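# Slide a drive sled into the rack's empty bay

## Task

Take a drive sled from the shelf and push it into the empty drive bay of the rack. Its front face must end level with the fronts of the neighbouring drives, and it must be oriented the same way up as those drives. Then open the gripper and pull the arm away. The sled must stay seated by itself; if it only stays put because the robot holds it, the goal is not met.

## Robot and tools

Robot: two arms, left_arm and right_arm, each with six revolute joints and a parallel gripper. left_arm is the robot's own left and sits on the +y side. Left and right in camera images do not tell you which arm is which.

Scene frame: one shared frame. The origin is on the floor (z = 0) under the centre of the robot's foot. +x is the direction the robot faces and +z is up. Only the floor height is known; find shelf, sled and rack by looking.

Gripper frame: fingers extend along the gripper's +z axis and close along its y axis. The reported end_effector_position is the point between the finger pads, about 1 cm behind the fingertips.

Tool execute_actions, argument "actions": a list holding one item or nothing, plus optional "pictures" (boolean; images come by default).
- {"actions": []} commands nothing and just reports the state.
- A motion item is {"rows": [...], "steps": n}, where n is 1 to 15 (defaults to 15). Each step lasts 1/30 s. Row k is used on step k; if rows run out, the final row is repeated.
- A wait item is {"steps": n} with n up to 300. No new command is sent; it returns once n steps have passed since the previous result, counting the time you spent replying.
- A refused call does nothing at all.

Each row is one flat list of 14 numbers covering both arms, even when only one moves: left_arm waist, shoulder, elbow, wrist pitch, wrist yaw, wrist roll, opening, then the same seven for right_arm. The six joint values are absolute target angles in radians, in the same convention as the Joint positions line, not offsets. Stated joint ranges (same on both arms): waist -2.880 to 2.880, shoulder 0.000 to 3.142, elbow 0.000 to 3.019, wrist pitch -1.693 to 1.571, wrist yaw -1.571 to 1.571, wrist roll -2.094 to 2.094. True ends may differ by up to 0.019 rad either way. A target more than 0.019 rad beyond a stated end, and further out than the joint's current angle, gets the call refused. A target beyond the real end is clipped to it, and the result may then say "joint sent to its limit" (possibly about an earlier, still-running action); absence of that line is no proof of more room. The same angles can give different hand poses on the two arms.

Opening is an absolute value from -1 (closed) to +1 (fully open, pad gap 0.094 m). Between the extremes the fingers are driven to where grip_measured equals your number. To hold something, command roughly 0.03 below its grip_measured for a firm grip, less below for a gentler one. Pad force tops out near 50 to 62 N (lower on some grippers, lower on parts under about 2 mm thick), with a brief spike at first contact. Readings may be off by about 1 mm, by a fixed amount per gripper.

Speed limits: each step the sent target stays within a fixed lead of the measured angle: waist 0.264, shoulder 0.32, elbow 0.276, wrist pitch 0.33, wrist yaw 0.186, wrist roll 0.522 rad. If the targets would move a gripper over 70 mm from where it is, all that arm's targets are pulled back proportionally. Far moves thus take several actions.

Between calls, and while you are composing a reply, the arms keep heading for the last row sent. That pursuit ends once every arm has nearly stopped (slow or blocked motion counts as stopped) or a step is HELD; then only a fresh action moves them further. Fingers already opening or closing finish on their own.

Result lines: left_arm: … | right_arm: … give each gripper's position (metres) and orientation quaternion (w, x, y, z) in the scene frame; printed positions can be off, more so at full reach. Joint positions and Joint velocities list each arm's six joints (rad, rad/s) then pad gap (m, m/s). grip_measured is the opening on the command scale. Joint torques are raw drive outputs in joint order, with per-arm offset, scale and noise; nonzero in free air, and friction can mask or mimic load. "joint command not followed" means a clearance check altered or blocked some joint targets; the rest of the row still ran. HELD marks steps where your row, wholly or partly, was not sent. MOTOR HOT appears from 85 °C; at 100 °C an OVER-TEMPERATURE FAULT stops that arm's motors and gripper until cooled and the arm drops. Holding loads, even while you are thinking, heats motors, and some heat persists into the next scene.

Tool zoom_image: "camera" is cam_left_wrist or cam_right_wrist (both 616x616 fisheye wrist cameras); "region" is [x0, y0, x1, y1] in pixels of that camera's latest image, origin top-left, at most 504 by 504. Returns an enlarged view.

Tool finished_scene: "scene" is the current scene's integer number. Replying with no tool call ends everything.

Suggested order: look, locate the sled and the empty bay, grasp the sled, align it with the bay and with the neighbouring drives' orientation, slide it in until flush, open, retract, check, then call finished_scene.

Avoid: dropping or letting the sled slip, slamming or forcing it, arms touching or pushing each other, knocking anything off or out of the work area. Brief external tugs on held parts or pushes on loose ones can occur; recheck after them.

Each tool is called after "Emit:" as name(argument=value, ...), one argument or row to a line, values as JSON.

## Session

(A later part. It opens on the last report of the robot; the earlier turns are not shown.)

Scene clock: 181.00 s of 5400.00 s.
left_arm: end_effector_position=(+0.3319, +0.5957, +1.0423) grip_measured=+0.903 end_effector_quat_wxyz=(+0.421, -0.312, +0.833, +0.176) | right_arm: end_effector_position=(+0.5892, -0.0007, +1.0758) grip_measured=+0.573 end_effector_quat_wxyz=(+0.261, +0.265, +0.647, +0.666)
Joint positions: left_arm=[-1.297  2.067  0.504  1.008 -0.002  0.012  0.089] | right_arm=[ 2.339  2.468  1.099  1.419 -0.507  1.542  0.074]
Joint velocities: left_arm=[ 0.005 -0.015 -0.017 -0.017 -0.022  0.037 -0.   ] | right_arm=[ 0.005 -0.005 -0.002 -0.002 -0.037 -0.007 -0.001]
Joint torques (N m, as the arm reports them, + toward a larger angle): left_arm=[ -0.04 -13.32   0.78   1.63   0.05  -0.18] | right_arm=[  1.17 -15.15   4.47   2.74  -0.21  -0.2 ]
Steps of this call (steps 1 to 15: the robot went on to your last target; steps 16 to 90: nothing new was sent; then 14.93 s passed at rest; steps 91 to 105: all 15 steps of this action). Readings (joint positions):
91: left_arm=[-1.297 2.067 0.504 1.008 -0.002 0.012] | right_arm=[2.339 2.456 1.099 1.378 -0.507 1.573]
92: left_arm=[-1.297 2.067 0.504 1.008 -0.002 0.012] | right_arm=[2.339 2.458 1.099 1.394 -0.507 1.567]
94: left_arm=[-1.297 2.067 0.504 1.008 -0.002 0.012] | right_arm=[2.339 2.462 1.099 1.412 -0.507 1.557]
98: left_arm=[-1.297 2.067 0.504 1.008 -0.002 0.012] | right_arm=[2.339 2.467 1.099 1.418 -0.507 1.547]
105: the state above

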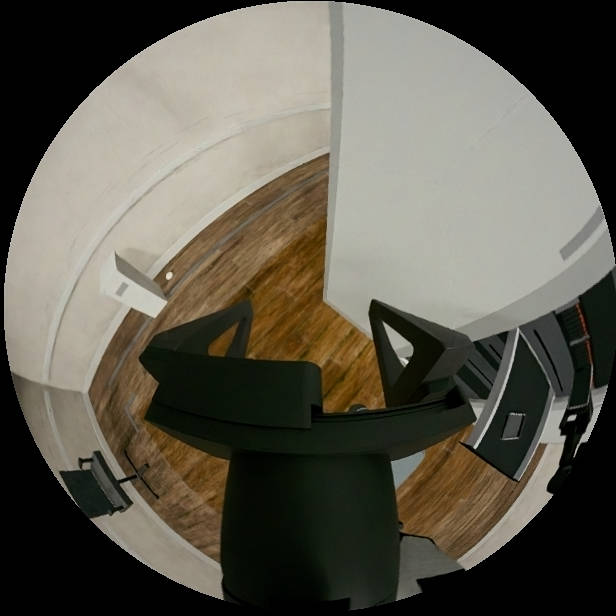

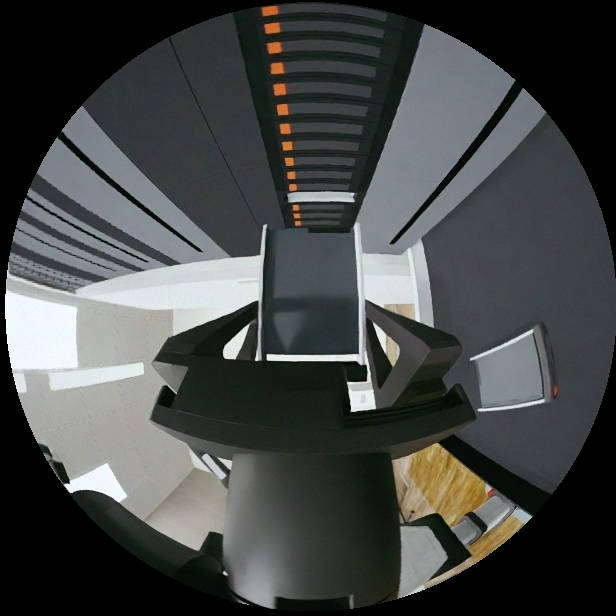

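Emit:
execute_actions(
  actions=[
    {"rows":[[-1.3,2.05,0.5,1.0,0,0,0.9,2.322,2.495,1.17,1.39,-0.522,1.53,0.54]],"steps":15},
  ],
)

Emit:
zoom_image(
  camera="cam_right_wrist",
  region=[230,120,410,300],
)

Scene clock: 189.47 s of 5400.00 s.
left_arm: end_effector_position=(+0.3319, +0.5957, +1.0423) grip_measured=+0.903 end_effector_quat_wxyz=(+0.421, -0.312, +0.833, +0.176) | right_arm: end_effector_position=(+0.6037, +0.0004, +1.0733) grip_measured=+0.573 end_effector_quat_wxyz=(+0.262, +0.261, +0.646, +0.667)
Joint positions: left_arm=[-1.297  2.067  0.504  1.008 -0.002  0.012  0.089] | right_arm=[ 2.331  2.484  1.147  1.393 -0.519  1.54   0.074]
Joint velocities: left_arm=[-0.005 -0.005  0.022 -0.002  0.022  0.037 -0.   ] | right_arm=[-0.005 -0.005 -0.007  0.002  0.007  0.007 -0.001]
Joint torques (N m, as the arm reports them, + toward a larger angle): left_arm=[ -0.06 -13.39   0.76   1.64   0.05  -0.17] | right_arm=[  0.22 -15.54   5.06   1.64  -0.2   -0.2 ]
Steps of this call (steps 1 to 15: the robot went on to your last target; steps 16 to 90: nothing new was sent; then 4.97 s passed at rest; steps 91 to 105: all 15 steps of this action). Readings (joint positions):
91: left_arm=[-1.297 2.067 0.504 1.008 -0.002 0.012] | right_arm=[2.338 2.469 1.104 1.414 -0.514 1.540]
92: left_arm=[-1.297 2.067 0.504 1.008 -0.002 0.012] | right_arm=[2.338 2.473 1.114 1.407 -0.518 1.540]
94: left_arm=[-1.297 2.067 0.504 1.008 -0.002 0.012] | right_arm=[2.336 2.481 1.135 1.397 -0.519 1.540]
98: left_arm=[-1.297 2.067 0.504 1.008 -0.002 0.012] | right_arm=[2.333 2.484 1.147 1.393 -0.519 1.540]
105: the state above

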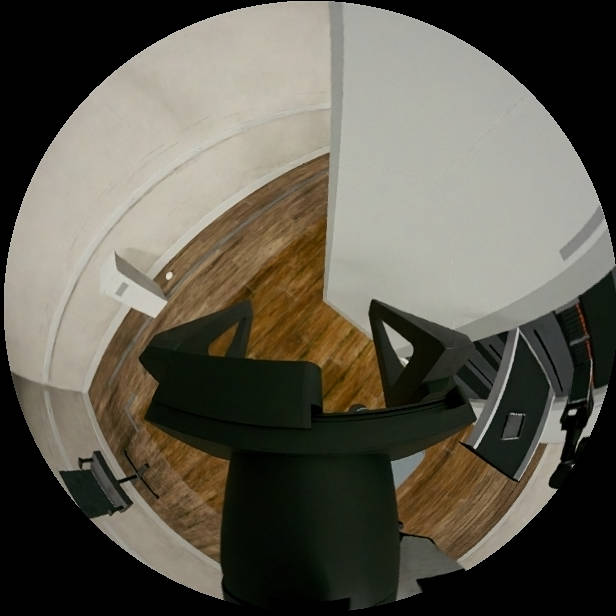

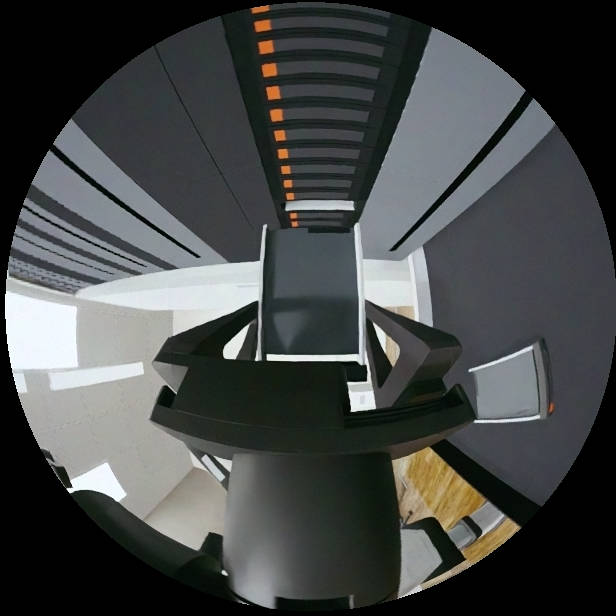

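Region (230, 120, 410, 300) of cam_right_wrist's 616x616 image, scaled by 2.800, with more detail than that image has.

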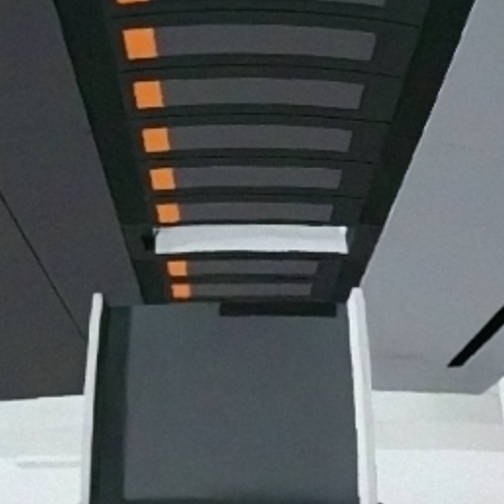

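Emit:
execute_actions(
  actions=[
    {"rows":[[-1.3,2.05,0.5,1.0,0,0,0.9,2.31,2.512,1.21,1.38,-0.535,1.53,0.54]],"steps":15},
  ],
)

Emit:
zoom_image(
  camera="cam_right_wrist",
  region=[230,120,410,300],
)

Scene clock: 200.03 s of 5400.00 s.
left_arm: end_effector_position=(+0.3319, +0.5957, +1.0423) grip_measured=+0.903 end_effector_quat_wxyz=(+0.421, -0.312, +0.833, +0.176) | right_arm: end_effector_position=(+0.6157, -0.0034, +1.0714) grip_measured=+0.573 end_effector_quat_wxyz=(+0.265, +0.258, +0.644, +0.670)
Joint positions: left_arm=[-1.297  2.067  0.504  1.008 -0.002  0.012  0.089] | right_arm=[ 2.318  2.5    1.184  1.383 -0.532  1.54   0.074]
Joint velocities: left_arm=[-0.015 -0.005  0.022 -0.012 -0.037 -0.007 -0.001] | right_arm=[-0.005 -0.005  0.002 -0.032 -0.022 -0.007  0.   ]
Joint torques (N m, as the arm reports them, + toward a larger angle): left_arm=[ -0.1  -13.32   0.76   1.6    0.05  -0.17] | right_arm=[  1.28 -16.23   5.44   1.74  -0.19  -0.2 ]
Steps of this call (steps 1 to 15: the robot went on to your last target; steps 16 to 90: nothing new was sent; then 7.07 s passed at rest; steps 91 to 105: all 15 steps of this action). Readings (joint positions):
91: left_arm=[-1.297 2.067 0.504 1.008 -0.002 0.012] | right_arm=[2.331 2.486 1.151 1.392 -0.526 1.540]
92: left_arm=[-1.297 2.067 0.504 1.008 -0.002 0.012] | right_arm=[2.330 2.489 1.159 1.389 -0.531 1.540]
94: left_arm=[-1.297 2.067 0.504 1.008 -0.002 0.012] | right_arm=[2.327 2.497 1.175 1.385 -0.532 1.540]
98: left_arm=[-1.297 2.067 0.504 1.008 -0.002 0.012] | right_arm=[2.320 2.500 1.184 1.383 -0.532 1.540]
105: the state above

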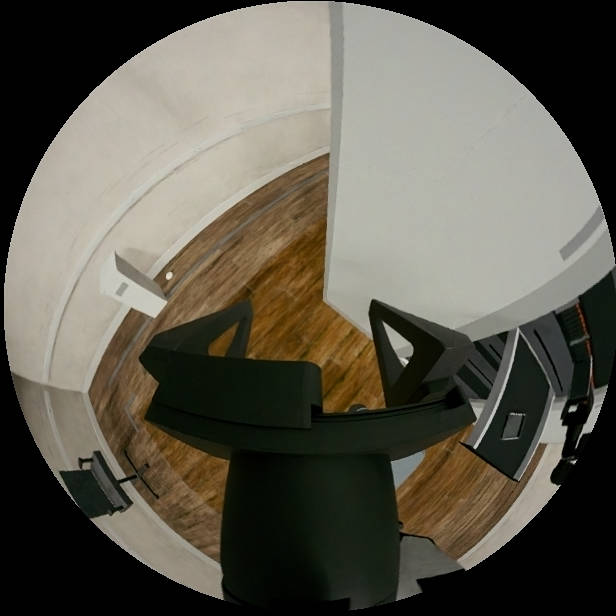

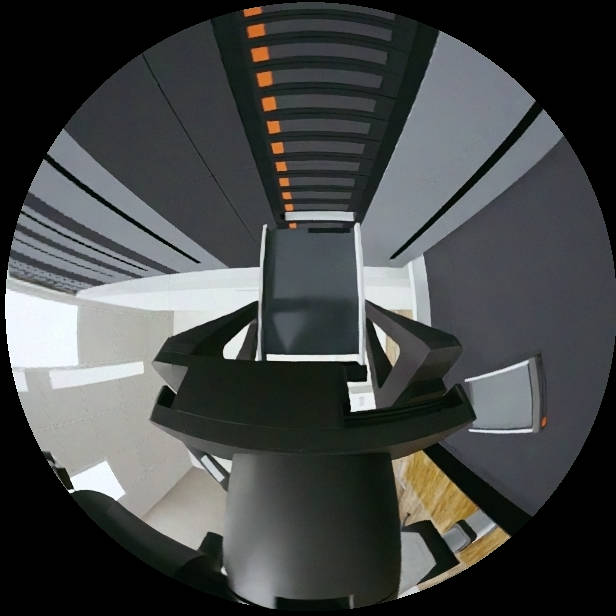

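Region (230, 120, 410, 300) of cam_right_wrist's 616x616 image, scaled by 2.800, with more detail than that image has.

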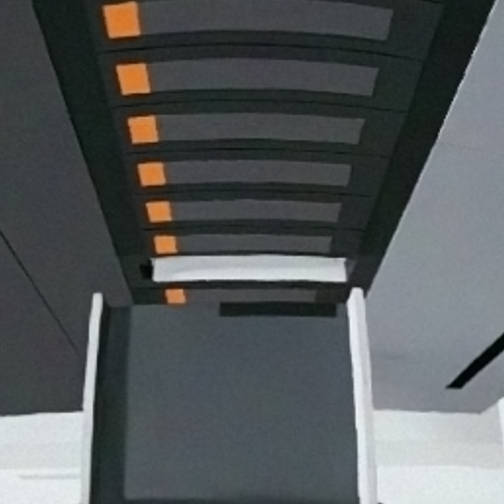

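Emit:
execute_actions(
  actions=[
    {"rows":[[-1.3,2.05,0.5,1.0,0,0,0.9,2.31,2.535,1.21,1.42,-0.535,1.53,0.54]],"steps":15},
  ],
)

Emit:
zoom_image(
  camera="cam_right_wrist",
  region=[230,140,410,320],
)

Scene clock: 205.50 s of 5400.00 s.
left_arm: end_effector_position=(+0.3319, +0.5957, +1.0423) grip_measured=+0.903 end_effector_quat_wxyz=(+0.421, -0.312, +0.833, +0.176) | right_arm: end_effector_position=(+0.6098, -0.0043, +1.0570) grip_measured=+0.573 end_effector_quat_wxyz=(+0.262, +0.261, +0.647, +0.667)
Joint positions: left_arm=[-1.297  2.067  0.504  1.008 -0.002  0.012  0.089] | right_arm=[ 2.318  2.528  1.185  1.399 -0.532  1.54   0.074]
Joint velocities: left_arm=[ 0.005  0.005 -0.027  0.002 -0.037 -0.007 -0.   ] | right_arm=[-0.005 -0.015  0.012  0.022 -0.051 -0.007 -0.   ]
Joint torques (N m, as the arm reports them, + toward a larger angle): left_arm=[ -0.06 -13.25   0.76   1.63   0.05  -0.17] | right_arm=[  1.06 -15.88   5.04   2.57  -0.2   -0.19]
Steps of this call (steps 1 to 15: the robot went on to your last target; steps 16 to 90: nothing new was sent; then 1.97 s passed at rest; steps 91 to 105: all 15 steps of this action). Readings (joint positions):
91: left_arm=[-1.297 2.067 0.504 1.008 -0.002 0.012] | right_arm=[2.318 2.502 1.184 1.387 -0.532 1.540]
92: left_arm=[-1.297 2.067 0.504 1.008 -0.002 0.012] | right_arm=[2.318 2.504 1.185 1.393 -0.532 1.540]
94: left_arm=[-1.297 2.067 0.504 1.008 -0.002 0.012] | right_arm=[2.318 2.511 1.185 1.398 -0.532 1.540]
98: left_arm=[-1.297 2.067 0.504 1.008 -0.002 0.012] | right_arm=[2.318 2.524 1.185 1.399 -0.532 1.540]
105: the state above

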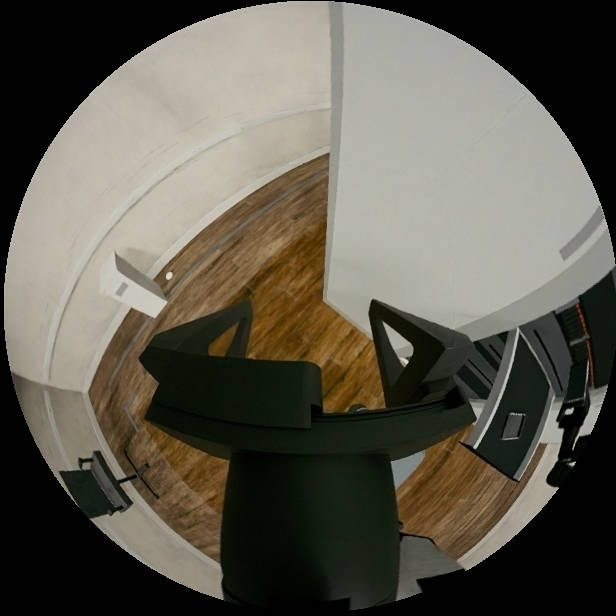

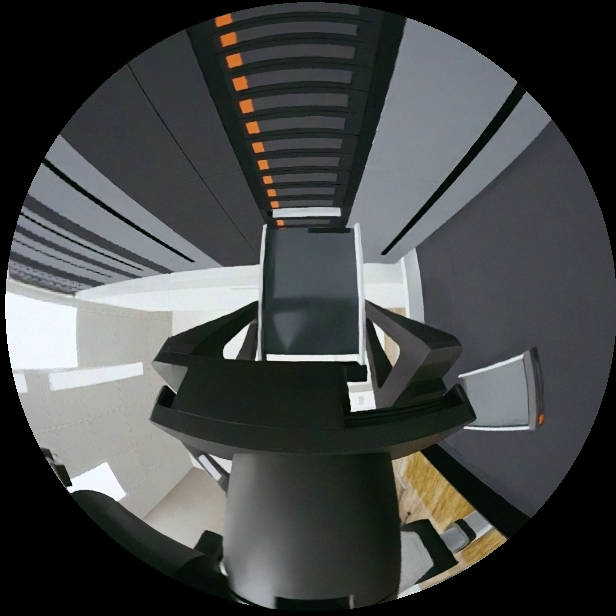

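Region (230, 140, 410, 320) of cam_right_wrist's 616x616 image, scaled by 2.800, with more detail than that image has.

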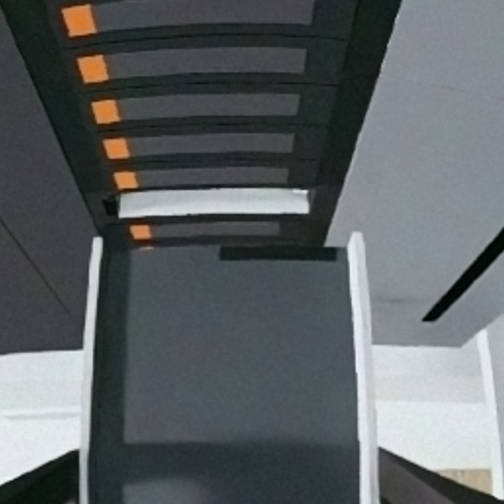

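Emit:
execute_actions(
  actions=[
    {"rows":[[-1.3,2.05,0.5,1.0,0,0,0.9,2.3,2.53,1.245,1.42,-0.545,1.53,0.54]],"steps":15},
  ],
)

Emit:
zoom_image(
  camera="cam_right_wrist",
  region=[230,140,410,320],
)

Scene clock: 212.63 s of 5400.00 s.
left_arm: end_effector_position=(+0.3319, +0.5957, +1.0423) grip_measured=+0.903 end_effector_quat_wxyz=(+0.421, -0.312, +0.833, +0.176) | right_arm: end_effector_position=(+0.6241, -0.0059, +1.0673) grip_measured=+0.573 end_effector_quat_wxyz=(+0.273, +0.251, +0.638, +0.675)
Joint positions: left_arm=[-1.297  2.067  0.504  1.008 -0.002  0.012  0.089] | right_arm=[ 2.309  2.529  1.222  1.4   -0.542  1.54   0.074]
Joint velocities: left_arm=[-0.005  0.005 -0.017  0.012  0.022  0.022 -0.   ] | right_arm=[-0.015 -0.005 -0.007  0.012  0.007 -0.037 -0.   ]
Joint torques (N m, as the arm reports them, + toward a larger angle): left_arm=[ -0.17 -13.27   0.74   1.59   0.05  -0.18] | right_arm=[  0.94 -16.82   5.23   2.62  -0.19  -0.19]
Steps of this call (steps 1 to 15: the robot went on to your last target; steps 16 to 90: nothing new was sent; then 3.63 s passed at rest; steps 91 to 105: all 15 steps of this action). Readings (joint positions):
91: left_arm=[-1.297 2.067 0.504 1.008 -0.002 0.012] | right_arm=[2.317 2.528 1.188 1.399 -0.538 1.540]
92: left_arm=[-1.297 2.067 0.504 1.008 -0.002 0.012] | right_arm=[2.317 2.529 1.194 1.399 -0.541 1.540]
94: left_arm=[-1.297 2.067 0.504 1.008 -0.002 0.012] | right_arm=[2.315 2.529 1.207 1.399 -0.542 1.540]
98: left_arm=[-1.297 2.067 0.504 1.008 -0.002 0.012] | right_arm=[2.310 2.529 1.222 1.400 -0.542 1.540]
105: the state above

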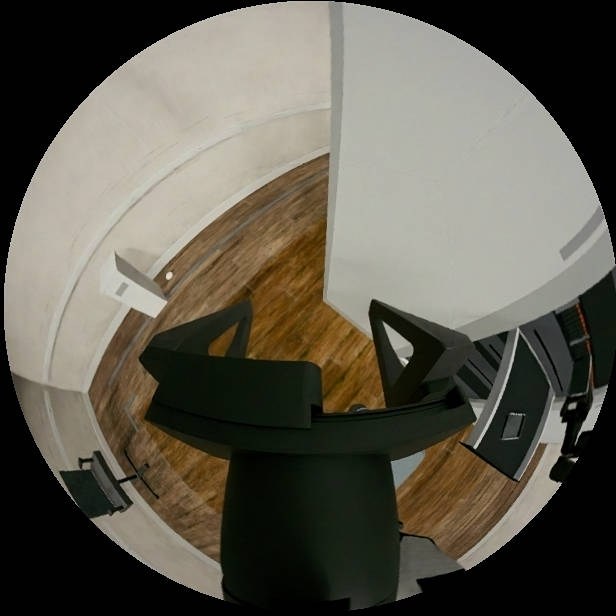

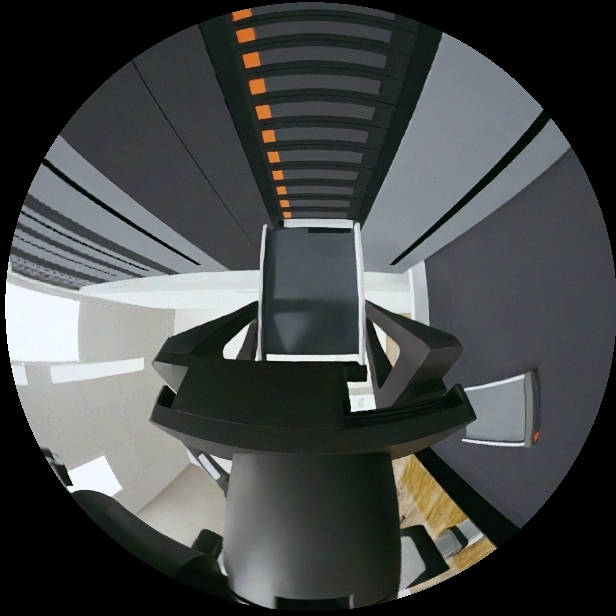

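Region (230, 140, 410, 320) of cam_right_wrist's 616x616 image, scaled by 2.800, with more detail than that image has.

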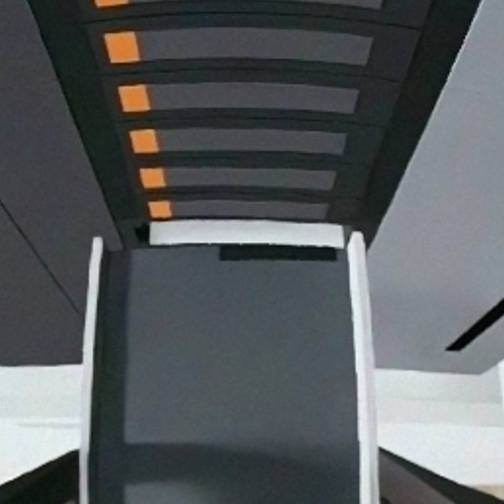

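Emit:
execute_actions(
  actions=[
    {"rows":[[-1.3,2.05,0.5,1.0,0,0,0.9,2.362,2.54,1.265,1.4,-0.49,1.53,0.54]],"steps":15},
  ],
)

Emit:
zoom_image(
  camera="cam_right_wrist",
  region=[230,140,410,320],
)

Scene clock: 225.63 s of 5400.00 s.
left_arm: end_effector_position=(+0.3319, +0.5957, +1.0423) grip_measured=+0.903 end_effector_quat_wxyz=(+0.421, -0.312, +0.833, +0.176) | right_arm: end_effector_position=(+0.6190, +0.0259, +1.0731) grip_measured=+0.573 end_effector_quat_wxyz=(+0.273, +0.246, +0.635, +0.680)
Joint positions: left_arm=[-1.297  2.067  0.504  1.008 -0.002  0.012  0.089] | right_arm=[ 2.366  2.53   1.237  1.4   -0.492  1.54   0.074]
Joint velocities: left_arm=[-0.015  0.005  0.017 -0.002  0.022  0.007  0.   ] | right_arm=[ 0.005 -0.005 -0.007 -0.007  0.007 -0.022  0.   ]
Joint torques (N m, as the arm reports them, + toward a larger angle): left_arm=[ -0.05 -13.32   0.75   1.6    0.06  -0.17] | right_arm=[  1.23 -16.52   5.88   1.76   0.03  -0.18]
Steps of this call (steps 1 to 15: the robot went on to your last target; steps 16 to 90: nothing new was sent; then 9.50 s passed at rest; steps 91 to 105: all 15 steps of this action). Readings (joint positions):
91: left_arm=[-1.297 2.067 0.504 1.008 -0.002 0.012] | right_arm=[2.312 2.529 1.222 1.400 -0.516 1.540]
92: left_arm=[-1.297 2.067 0.504 1.008 -0.002 0.012] | right_arm=[2.316 2.529 1.225 1.400 -0.499 1.540]
94: left_arm=[-1.297 2.067 0.504 1.008 -0.002 0.012] | right_arm=[2.328 2.530 1.231 1.400 -0.493 1.540]
98: left_arm=[-1.297 2.067 0.504 1.008 -0.002 0.012] | right_arm=[2.356 2.530 1.237 1.400 -0.493 1.540]
105: the state above

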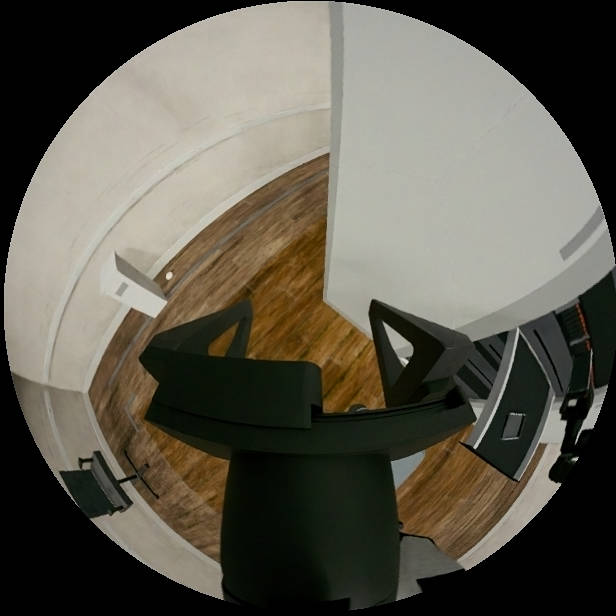

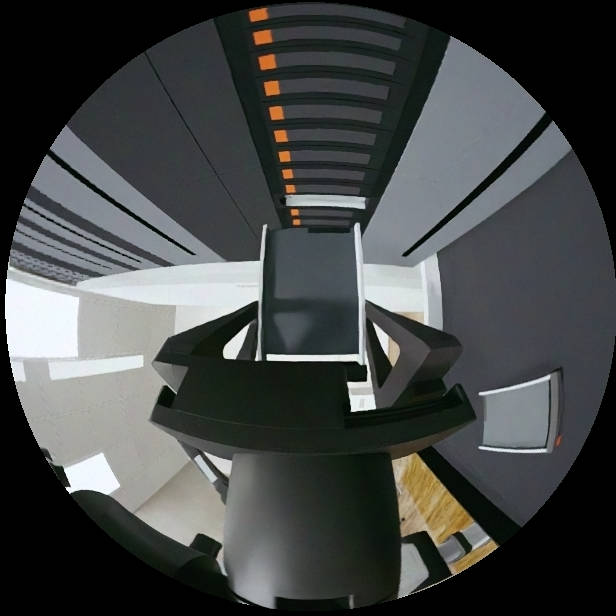

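Region (230, 140, 410, 320) of cam_right_wrist's 616x616 image, scaled by 2.800, with more detail than that image has.

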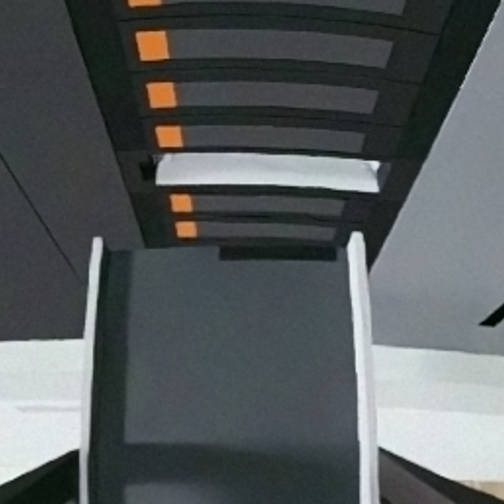

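Emit:
execute_actions(
  actions=[
    {"rows":[[-1.3,2.05,0.5,1.0,0,0,0.9,2.36,2.562,1.265,1.42,-0.492,1.53,0.54]],"steps":15},
  ],
)

Emit:
zoom_image(
  camera="cam_right_wrist",
  region=[230,140,410,320],
)

Scene clock: 237.43 s of 5400.00 s.
left_arm: end_effector_position=(+0.3319, +0.5957, +1.0423) grip_measured=+0.903 end_effector_quat_wxyz=(+0.421, -0.312, +0.833, +0.176) | right_arm: end_effector_position=(+0.6141, +0.0251, +1.0575) grip_measured=+0.573 end_effector_quat_wxyz=(+0.267, +0.251, +0.640, +0.675)
Joint positions: left_arm=[-1.297  2.067  0.504  1.008 -0.002  0.012  0.089] | right_arm=[ 2.366  2.554  1.238  1.401 -0.492  1.54   0.074]
Joint velocities: left_arm=[-0.015 -0.015  0.012  0.007 -0.022  0.007  0.001] | right_arm=[-0.005 -0.015  0.012  0.002 -0.022  0.022  0.   ]
Joint torques (N m, as the arm reports them, + toward a larger angle): left_arm=[ -0.13 -13.4    0.73   1.6    0.04  -0.18] | right_arm=[  1.17 -16.77   5.61   2.69  -0.05  -0.19]
Steps of this call (steps 1 to 15: the robot went on to your last target; steps 16 to 90: nothing new was sent; then 8.30 s passed at rest; steps 91 to 105: all 15 steps of this action). Readings (joint positions):
91: left_arm=[-1.297 2.067 0.504 1.008 -0.002 0.012] | right_arm=[2.366 2.531 1.237 1.400 -0.492 1.540]
92: left_arm=[-1.297 2.067 0.504 1.008 -0.002 0.012] | right_arm=[2.366 2.533 1.238 1.401 -0.492 1.540]
94: left_arm=[-1.297 2.067 0.504 1.008 -0.002 0.012] | right_arm=[2.366 2.538 1.238 1.401 -0.492 1.540]
98: left_arm=[-1.297 2.067 0.504 1.008 -0.002 0.012] | right_arm=[2.366 2.550 1.238 1.401 -0.492 1.540]
105: the state above

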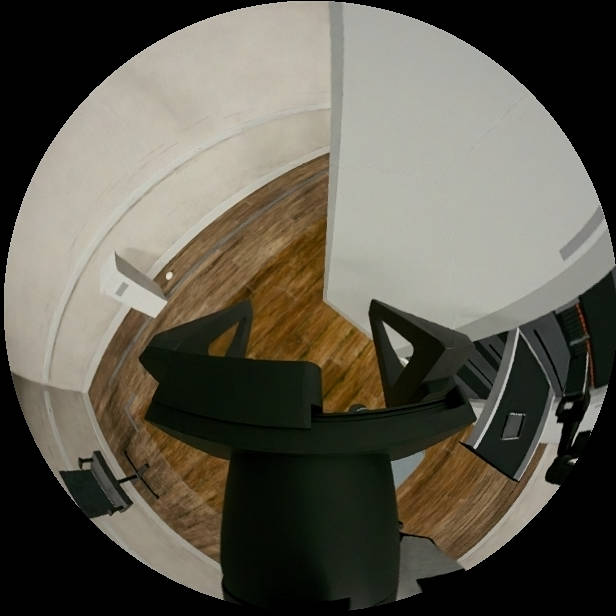

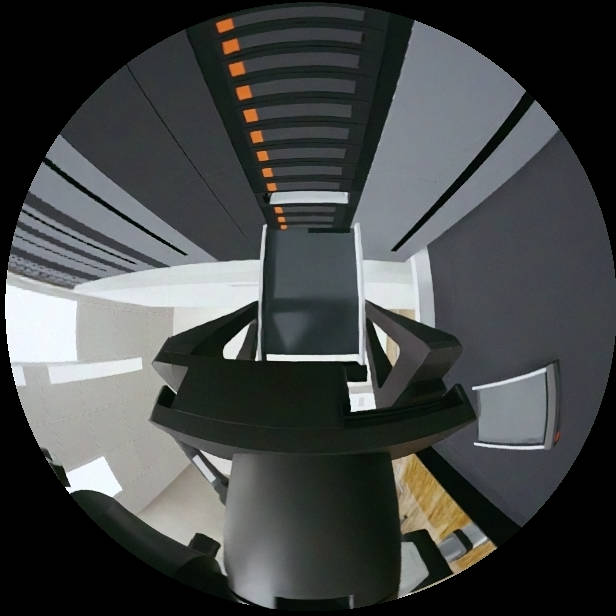

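Region (230, 140, 410, 320) of cam_right_wrist's 616x616 image, scaled by 2.800, with more detail than that image has.

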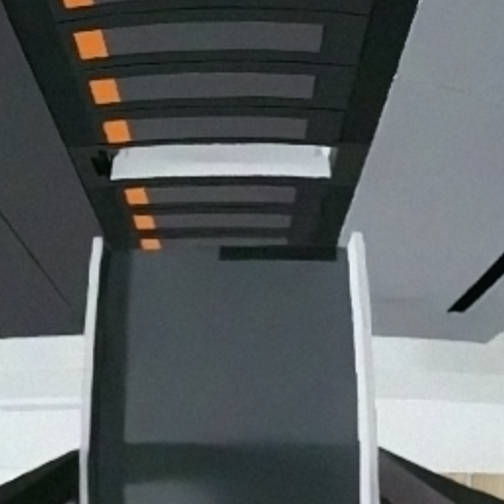

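Emit:
execute_actions(
  actions=[
    {"rows":[[-1.3,2.05,0.5,1.0,0,0,0.9,2.342,2.562,1.325,1.358,-0.51,1.53,0.54]],"steps":15},
  ],
)

Emit:
zoom_image(
  camera="cam_right_wrist",
  region=[230,140,410,320],
)

Scene clock: 241.97 s of 5400.00 s.
left_arm: end_effector_position=(+0.3319, +0.5957, +1.0423) grip_measured=+0.903 end_effector_quat_wxyz=(+0.421, -0.312, +0.833, +0.176) | right_arm: end_effector_position=(+0.6391, +0.0226, +1.0649) grip_measured=+0.573 end_effector_quat_wxyz=(+0.274, +0.247, +0.635, +0.679)
Joint positions: left_arm=[-1.297  2.067  0.504  1.008 -0.002  0.012  0.089] | right_arm=[ 2.349  2.559  1.303  1.361 -0.507  1.54   0.074]
Joint velocities: left_arm=[-0.015  0.005 -0.017  0.007 -0.022  0.007 -0.   ] | right_arm=[-0.015 -0.005 -0.022  0.012 -0.007 -0.022 -0.   ]
Joint torques (N m, as the arm reports them, + toward a larger angle): left_arm=[ -0.18 -13.36   0.75   1.59   0.05  -0.17] | right_arm=[  0.53 -18.24   5.84   1.69  -0.18  -0.19]
Steps of this call (steps 1 to 15: the robot went on to your last target; steps 16 to 90: nothing new was sent; then 1.03 s passed at rest; steps 91 to 105: all 15 steps of this action). Readings (joint positions):
91: left_arm=[-1.297 2.067 0.504 1.008 -0.002 0.012] | right_arm=[2.365 2.554 1.244 1.393 -0.501 1.540]
92: left_arm=[-1.297 2.067 0.504 1.008 -0.002 0.012] | right_arm=[2.364 2.557 1.255 1.380 -0.506 1.540]
94: left_arm=[-1.297 2.067 0.504 1.008 -0.002 0.012] | right_arm=[2.360 2.559 1.280 1.365 -0.507 1.540]
98: left_arm=[-1.297 2.067 0.504 1.008 -0.002 0.012] | right_arm=[2.352 2.559 1.303 1.363 -0.507 1.540]
105: the state above

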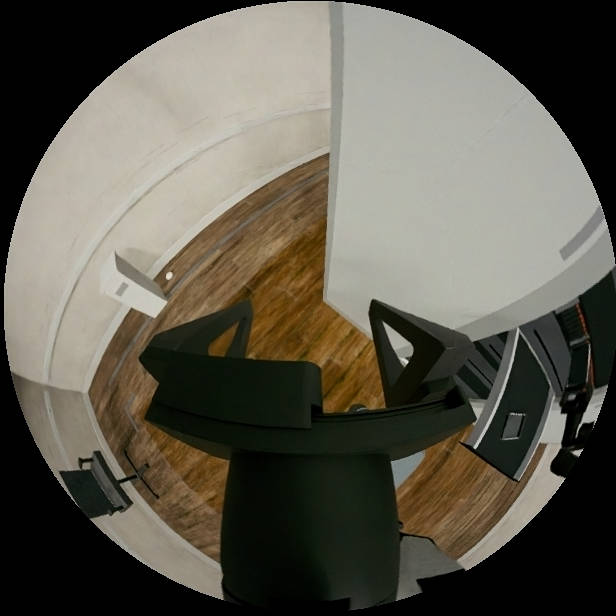

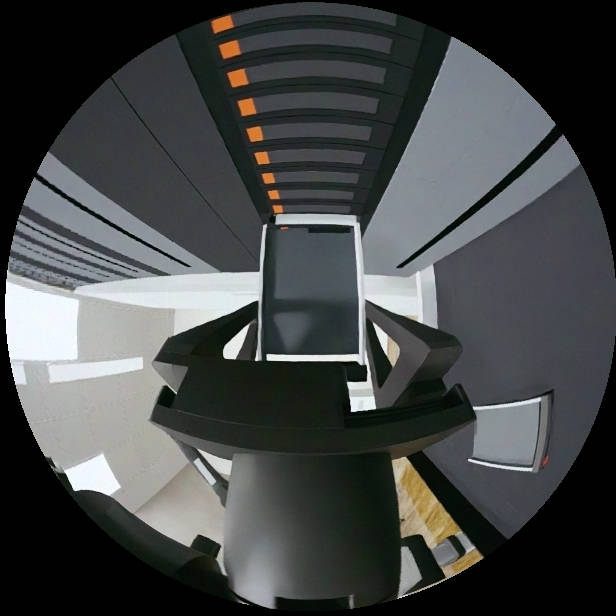

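Region (230, 140, 410, 320) of cam_right_wrist's 616x616 image, scaled by 2.800, with more detail than that image has.

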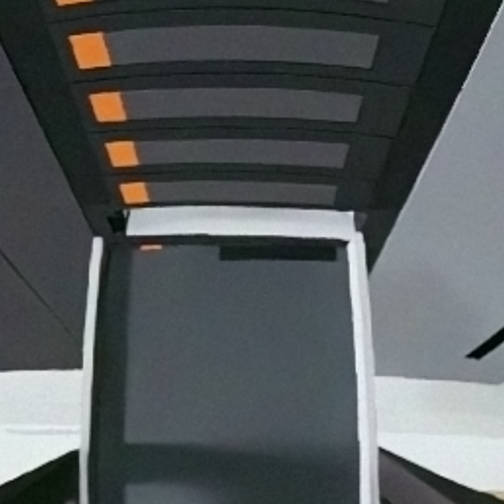

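Emit:
execute_actions(
  actions=[
    {"rows":[[-1.3,2.05,0.5,1.0,0,0,0.9,2.355,2.575,1.37,1.32,-0.503,1.53,0.54]],"steps":15},
  ],
)

Emit:
zoom_image(
  camera="cam_right_wrist",
  region=[230,140,410,320],
)

Scene clock: 253.30 s of 5400.00 s.
left_arm: end_effector_position=(+0.3319, +0.5957, +1.0423) grip_measured=+0.903 end_effector_quat_wxyz=(+0.421, -0.312, +0.833, +0.176) | right_arm: end_effector_position=(+0.6511, +0.0262, +1.0650) grip_measured=+0.573 end_effector_quat_wxyz=(+0.273, +0.249, +0.636, +0.677)
Joint positions: left_arm=[-1.297  2.067  0.504  1.008 -0.002  0.012  0.089] | right_arm=[ 2.349  2.565  1.34   1.323 -0.506  1.54   0.074]
Joint velocities: left_arm=[ 0.005 -0.005 -0.017  0.002 -0.051 -0.007 -0.   ] | right_arm=[-0.005  0.005 -0.017  0.002  0.051 -0.037  0.   ]
Joint torques (N m, as the arm reports them, + toward a larger angle): left_arm=[ -0.1  -13.42   0.76   1.61   0.05  -0.18] | right_arm=[  2.38 -17.46   6.62   1.64   0.04  -0.19]
Steps of this call (steps 1 to 15: the robot went on to your last target; steps 16 to 90: nothing new was sent; then 7.83 s passed at rest; steps 91 to 105: all 15 steps of this action). Readings (joint positions):
91: left_arm=[-1.297 2.067 0.504 1.008 -0.002 0.012] | right_arm=[2.349 2.559 1.306 1.354 -0.507 1.540]
92: left_arm=[-1.297 2.067 0.504 1.008 -0.002 0.012] | right_arm=[2.349 2.561 1.313 1.342 -0.507 1.540]
94: left_arm=[-1.297 2.067 0.504 1.008 -0.002 0.012] | right_arm=[2.349 2.564 1.329 1.328 -0.506 1.540]
98: left_arm=[-1.297 2.067 0.504 1.008 -0.002 0.012] | right_arm=[2.349 2.565 1.340 1.325 -0.506 1.540]
105: the state above

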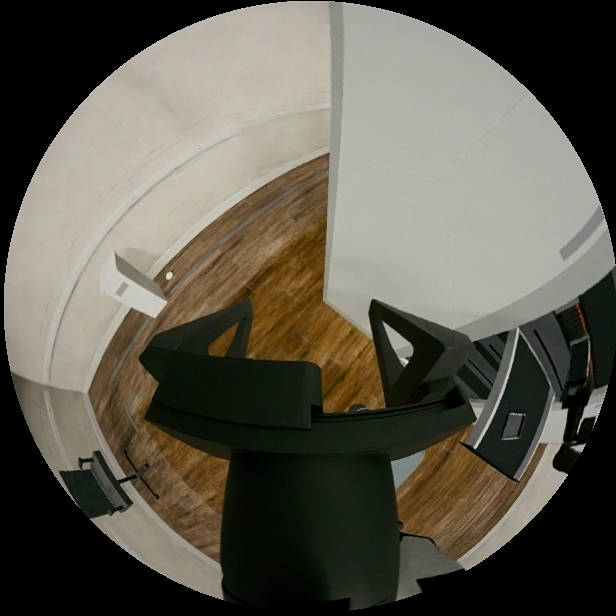

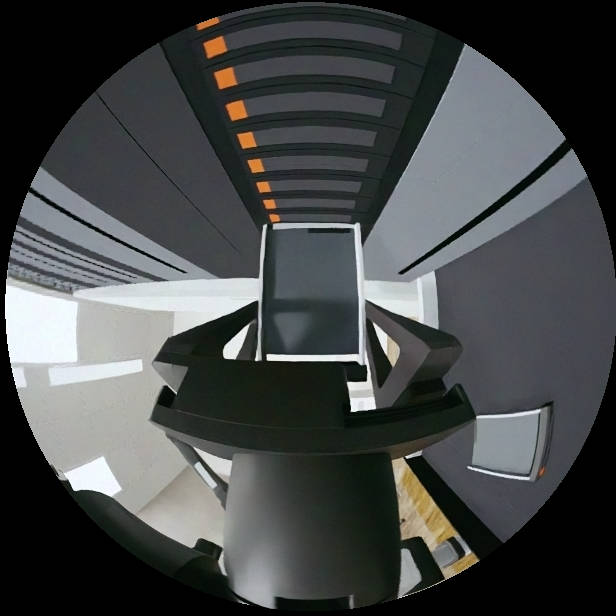

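Region (230, 140, 410, 320) of cam_right_wrist's 616x616 image, scaled by 2.800, with more detail than that image has.

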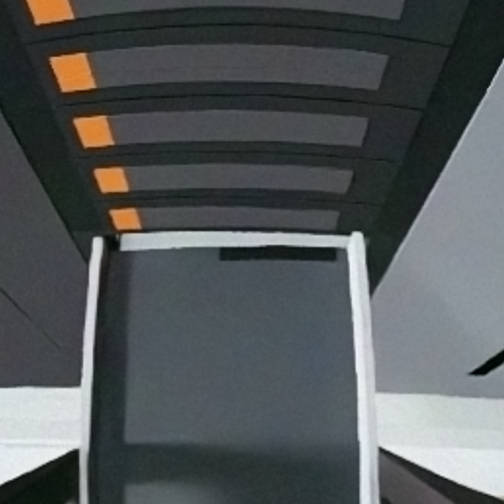

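Emit:
execute_actions(
  actions=[
    {"rows":[[-1.3,2.05,0.5,1.0,0,0,0.9,2.358,2.585,1.395,1.3,-0.505,1.53,0.54]],"steps":15},
  ],
)

Emit:
zoom_image(
  camera="cam_right_wrist",
  region=[230,140,410,320],
)

Scene clock: 259.23 s of 5400.00 s.
left_arm: end_effector_position=(+0.3319, +0.5957, +1.0423) grip_measured=+0.903 end_effector_quat_wxyz=(+0.421, -0.312, +0.833, +0.176) | right_arm: end_effector_position=(+0.6559, +0.0283, +1.0623) grip_measured=+0.573 end_effector_quat_wxyz=(+0.270, +0.250, +0.638, +0.676)
Joint positions: left_arm=[-1.297  2.067  0.504  1.008 -0.002  0.012  0.089] | right_arm=[ 2.349  2.571  1.359  1.304 -0.506  1.539  0.074]
Joint velocities: left_arm=[-0.024 -0.024  0.017  0.012 -0.066  0.022 -0.001] | right_arm=[-0.005 -0.015  0.002 -0.002  0.007  0.007  0.   ]
Joint torques (N m, as the arm reports them, + toward a larger angle): left_arm=[ -0.06 -13.29   0.74   1.62   0.04  -0.18] | right_arm=[  2.01 -17.51   7.33   1.65  -0.01  -0.19]
Steps of this call (steps 1 to 15: the robot went on to your last target; steps 16 to 90: nothing new was sent; then 2.43 s passed at rest; steps 91 to 105: all 15 steps of this action). Readings (joint positions):
91: left_arm=[-1.297 2.067 0.504 1.008 -0.002 0.012] | right_arm=[2.349 2.565 1.342 1.320 -0.506 1.539]
92: left_arm=[-1.297 2.067 0.504 1.008 -0.002 0.012] | right_arm=[2.349 2.566 1.347 1.314 -0.506 1.539]
94: left_arm=[-1.297 2.067 0.504 1.008 -0.002 0.012] | right_arm=[2.349 2.570 1.356 1.307 -0.506 1.539]
98: left_arm=[-1.297 2.067 0.504 1.008 -0.002 0.012] | right_arm=[2.349 2.571 1.359 1.304 -0.506 1.539]
105: the state above

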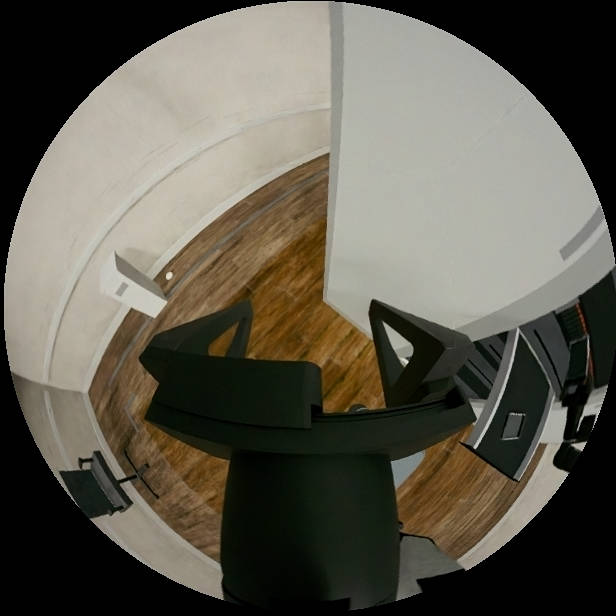

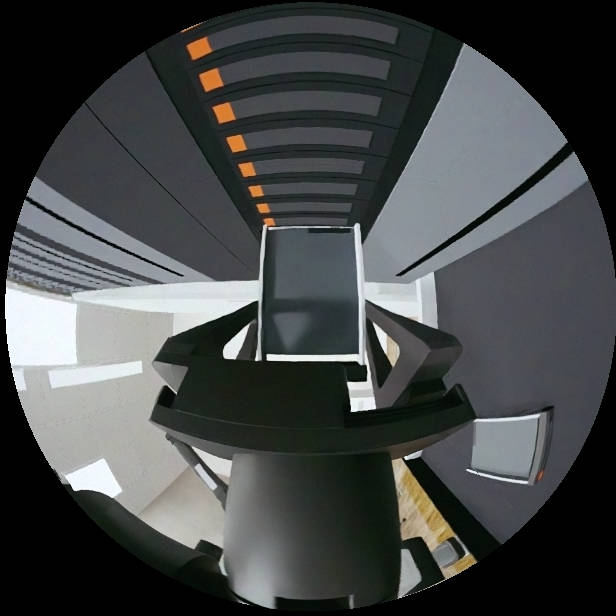

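Region (230, 140, 410, 320) of cam_right_wrist's 616x616 image, scaled by 2.800, with more detail than that image has.

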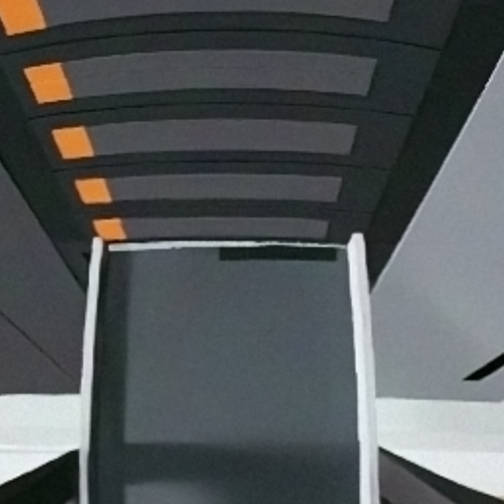

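Emit:
execute_actions(
  actions=[
    {"rows":[[-1.3,2.05,0.5,1.0,0,0,0.9,2.372,2.585,1.395,1.3,-0.495,1.53,0.54]],"steps":15},
  ],
)

Emit:
zoom_image(
  camera="cam_right_wrist",
  region=[230,140,410,320],
)

Scene clock: 266.83 s of 5400.00 s.
left_arm: end_effector_position=(+0.3319, +0.5957, +1.0423) grip_measured=+0.903 end_effector_quat_wxyz=(+0.421, -0.312, +0.833, +0.176) | right_arm: end_effector_position=(+0.6520, +0.0380, +1.0627) grip_measured=+0.573 end_effector_quat_wxyz=(+0.268, +0.248, +0.639, +0.677)
Joint positions: left_arm=[-1.297  2.067  0.504  1.008 -0.002  0.012  0.089] | right_arm=[ 2.365  2.571  1.359  1.304 -0.497  1.539  0.074]
Joint velocities: left_arm=[ 0.005 -0.015 -0.007 -0.002 -0.037 -0.007 -0.001] | right_arm=[ 0.005  0.005  0.017 -0.027 -0.022  0.007 -0.001]
Joint torques (N m, as the arm reports them, + toward a larger angle): left_arm=[ -0.11 -13.36   0.76   1.59   0.04  -0.17] | right_arm=[  2.39 -17.56   7.31   1.62   0.03  -0.18]
Steps of this call (steps 1 to 15: the robot went on to your last target; steps 16 to 90: nothing new was sent; then 4.10 s passed at rest; steps 91 to 105: all 15 steps of this action). Readings (joint positions):
91: left_arm=[-1.297 2.067 0.504 1.008 -0.002 0.012] | right_arm=[2.350 2.571 1.359 1.304 -0.503 1.539]
92: left_arm=[-1.297 2.067 0.504 1.008 -0.002 0.012] | right_arm=[2.351 2.571 1.359 1.304 -0.500 1.539]
94: left_arm=[-1.297 2.067 0.504 1.008 -0.002 0.012] | right_arm=[2.355 2.571 1.359 1.304 -0.498 1.539]
98: left_arm=[-1.297 2.067 0.504 1.008 -0.002 0.012] | right_arm=[2.362 2.571 1.359 1.304 -0.498 1.539]
105: the state above

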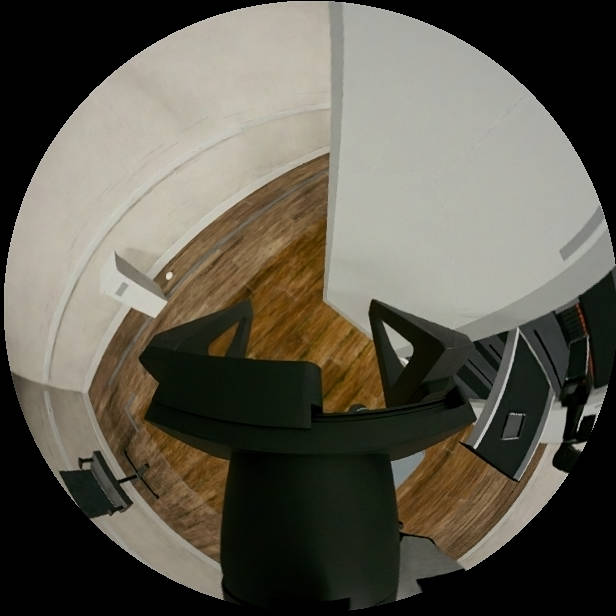

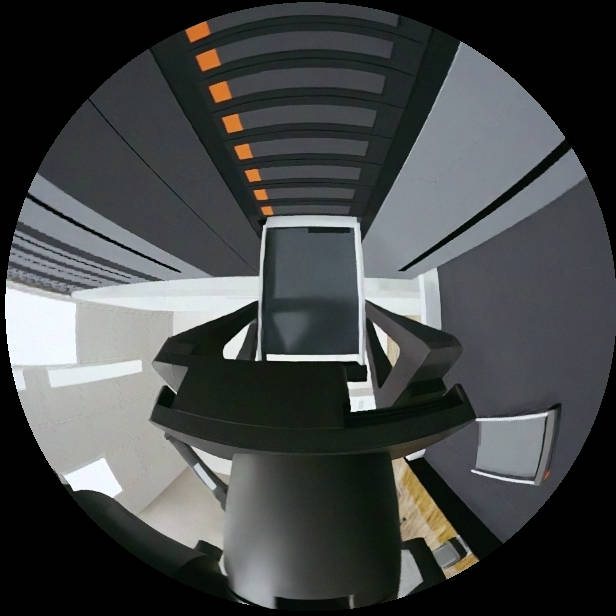

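Region (230, 140, 410, 320) of cam_right_wrist's 616x616 image, scaled by 2.800, with more detail than that image has.

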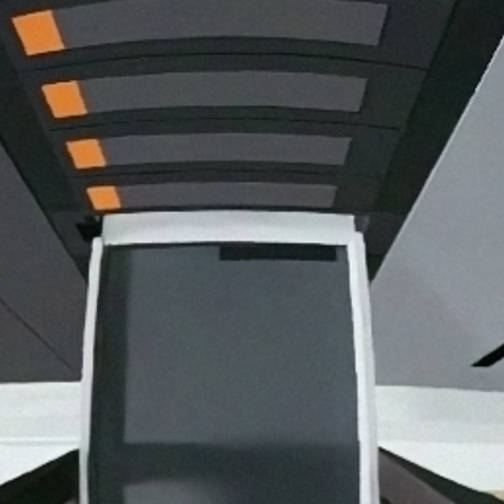

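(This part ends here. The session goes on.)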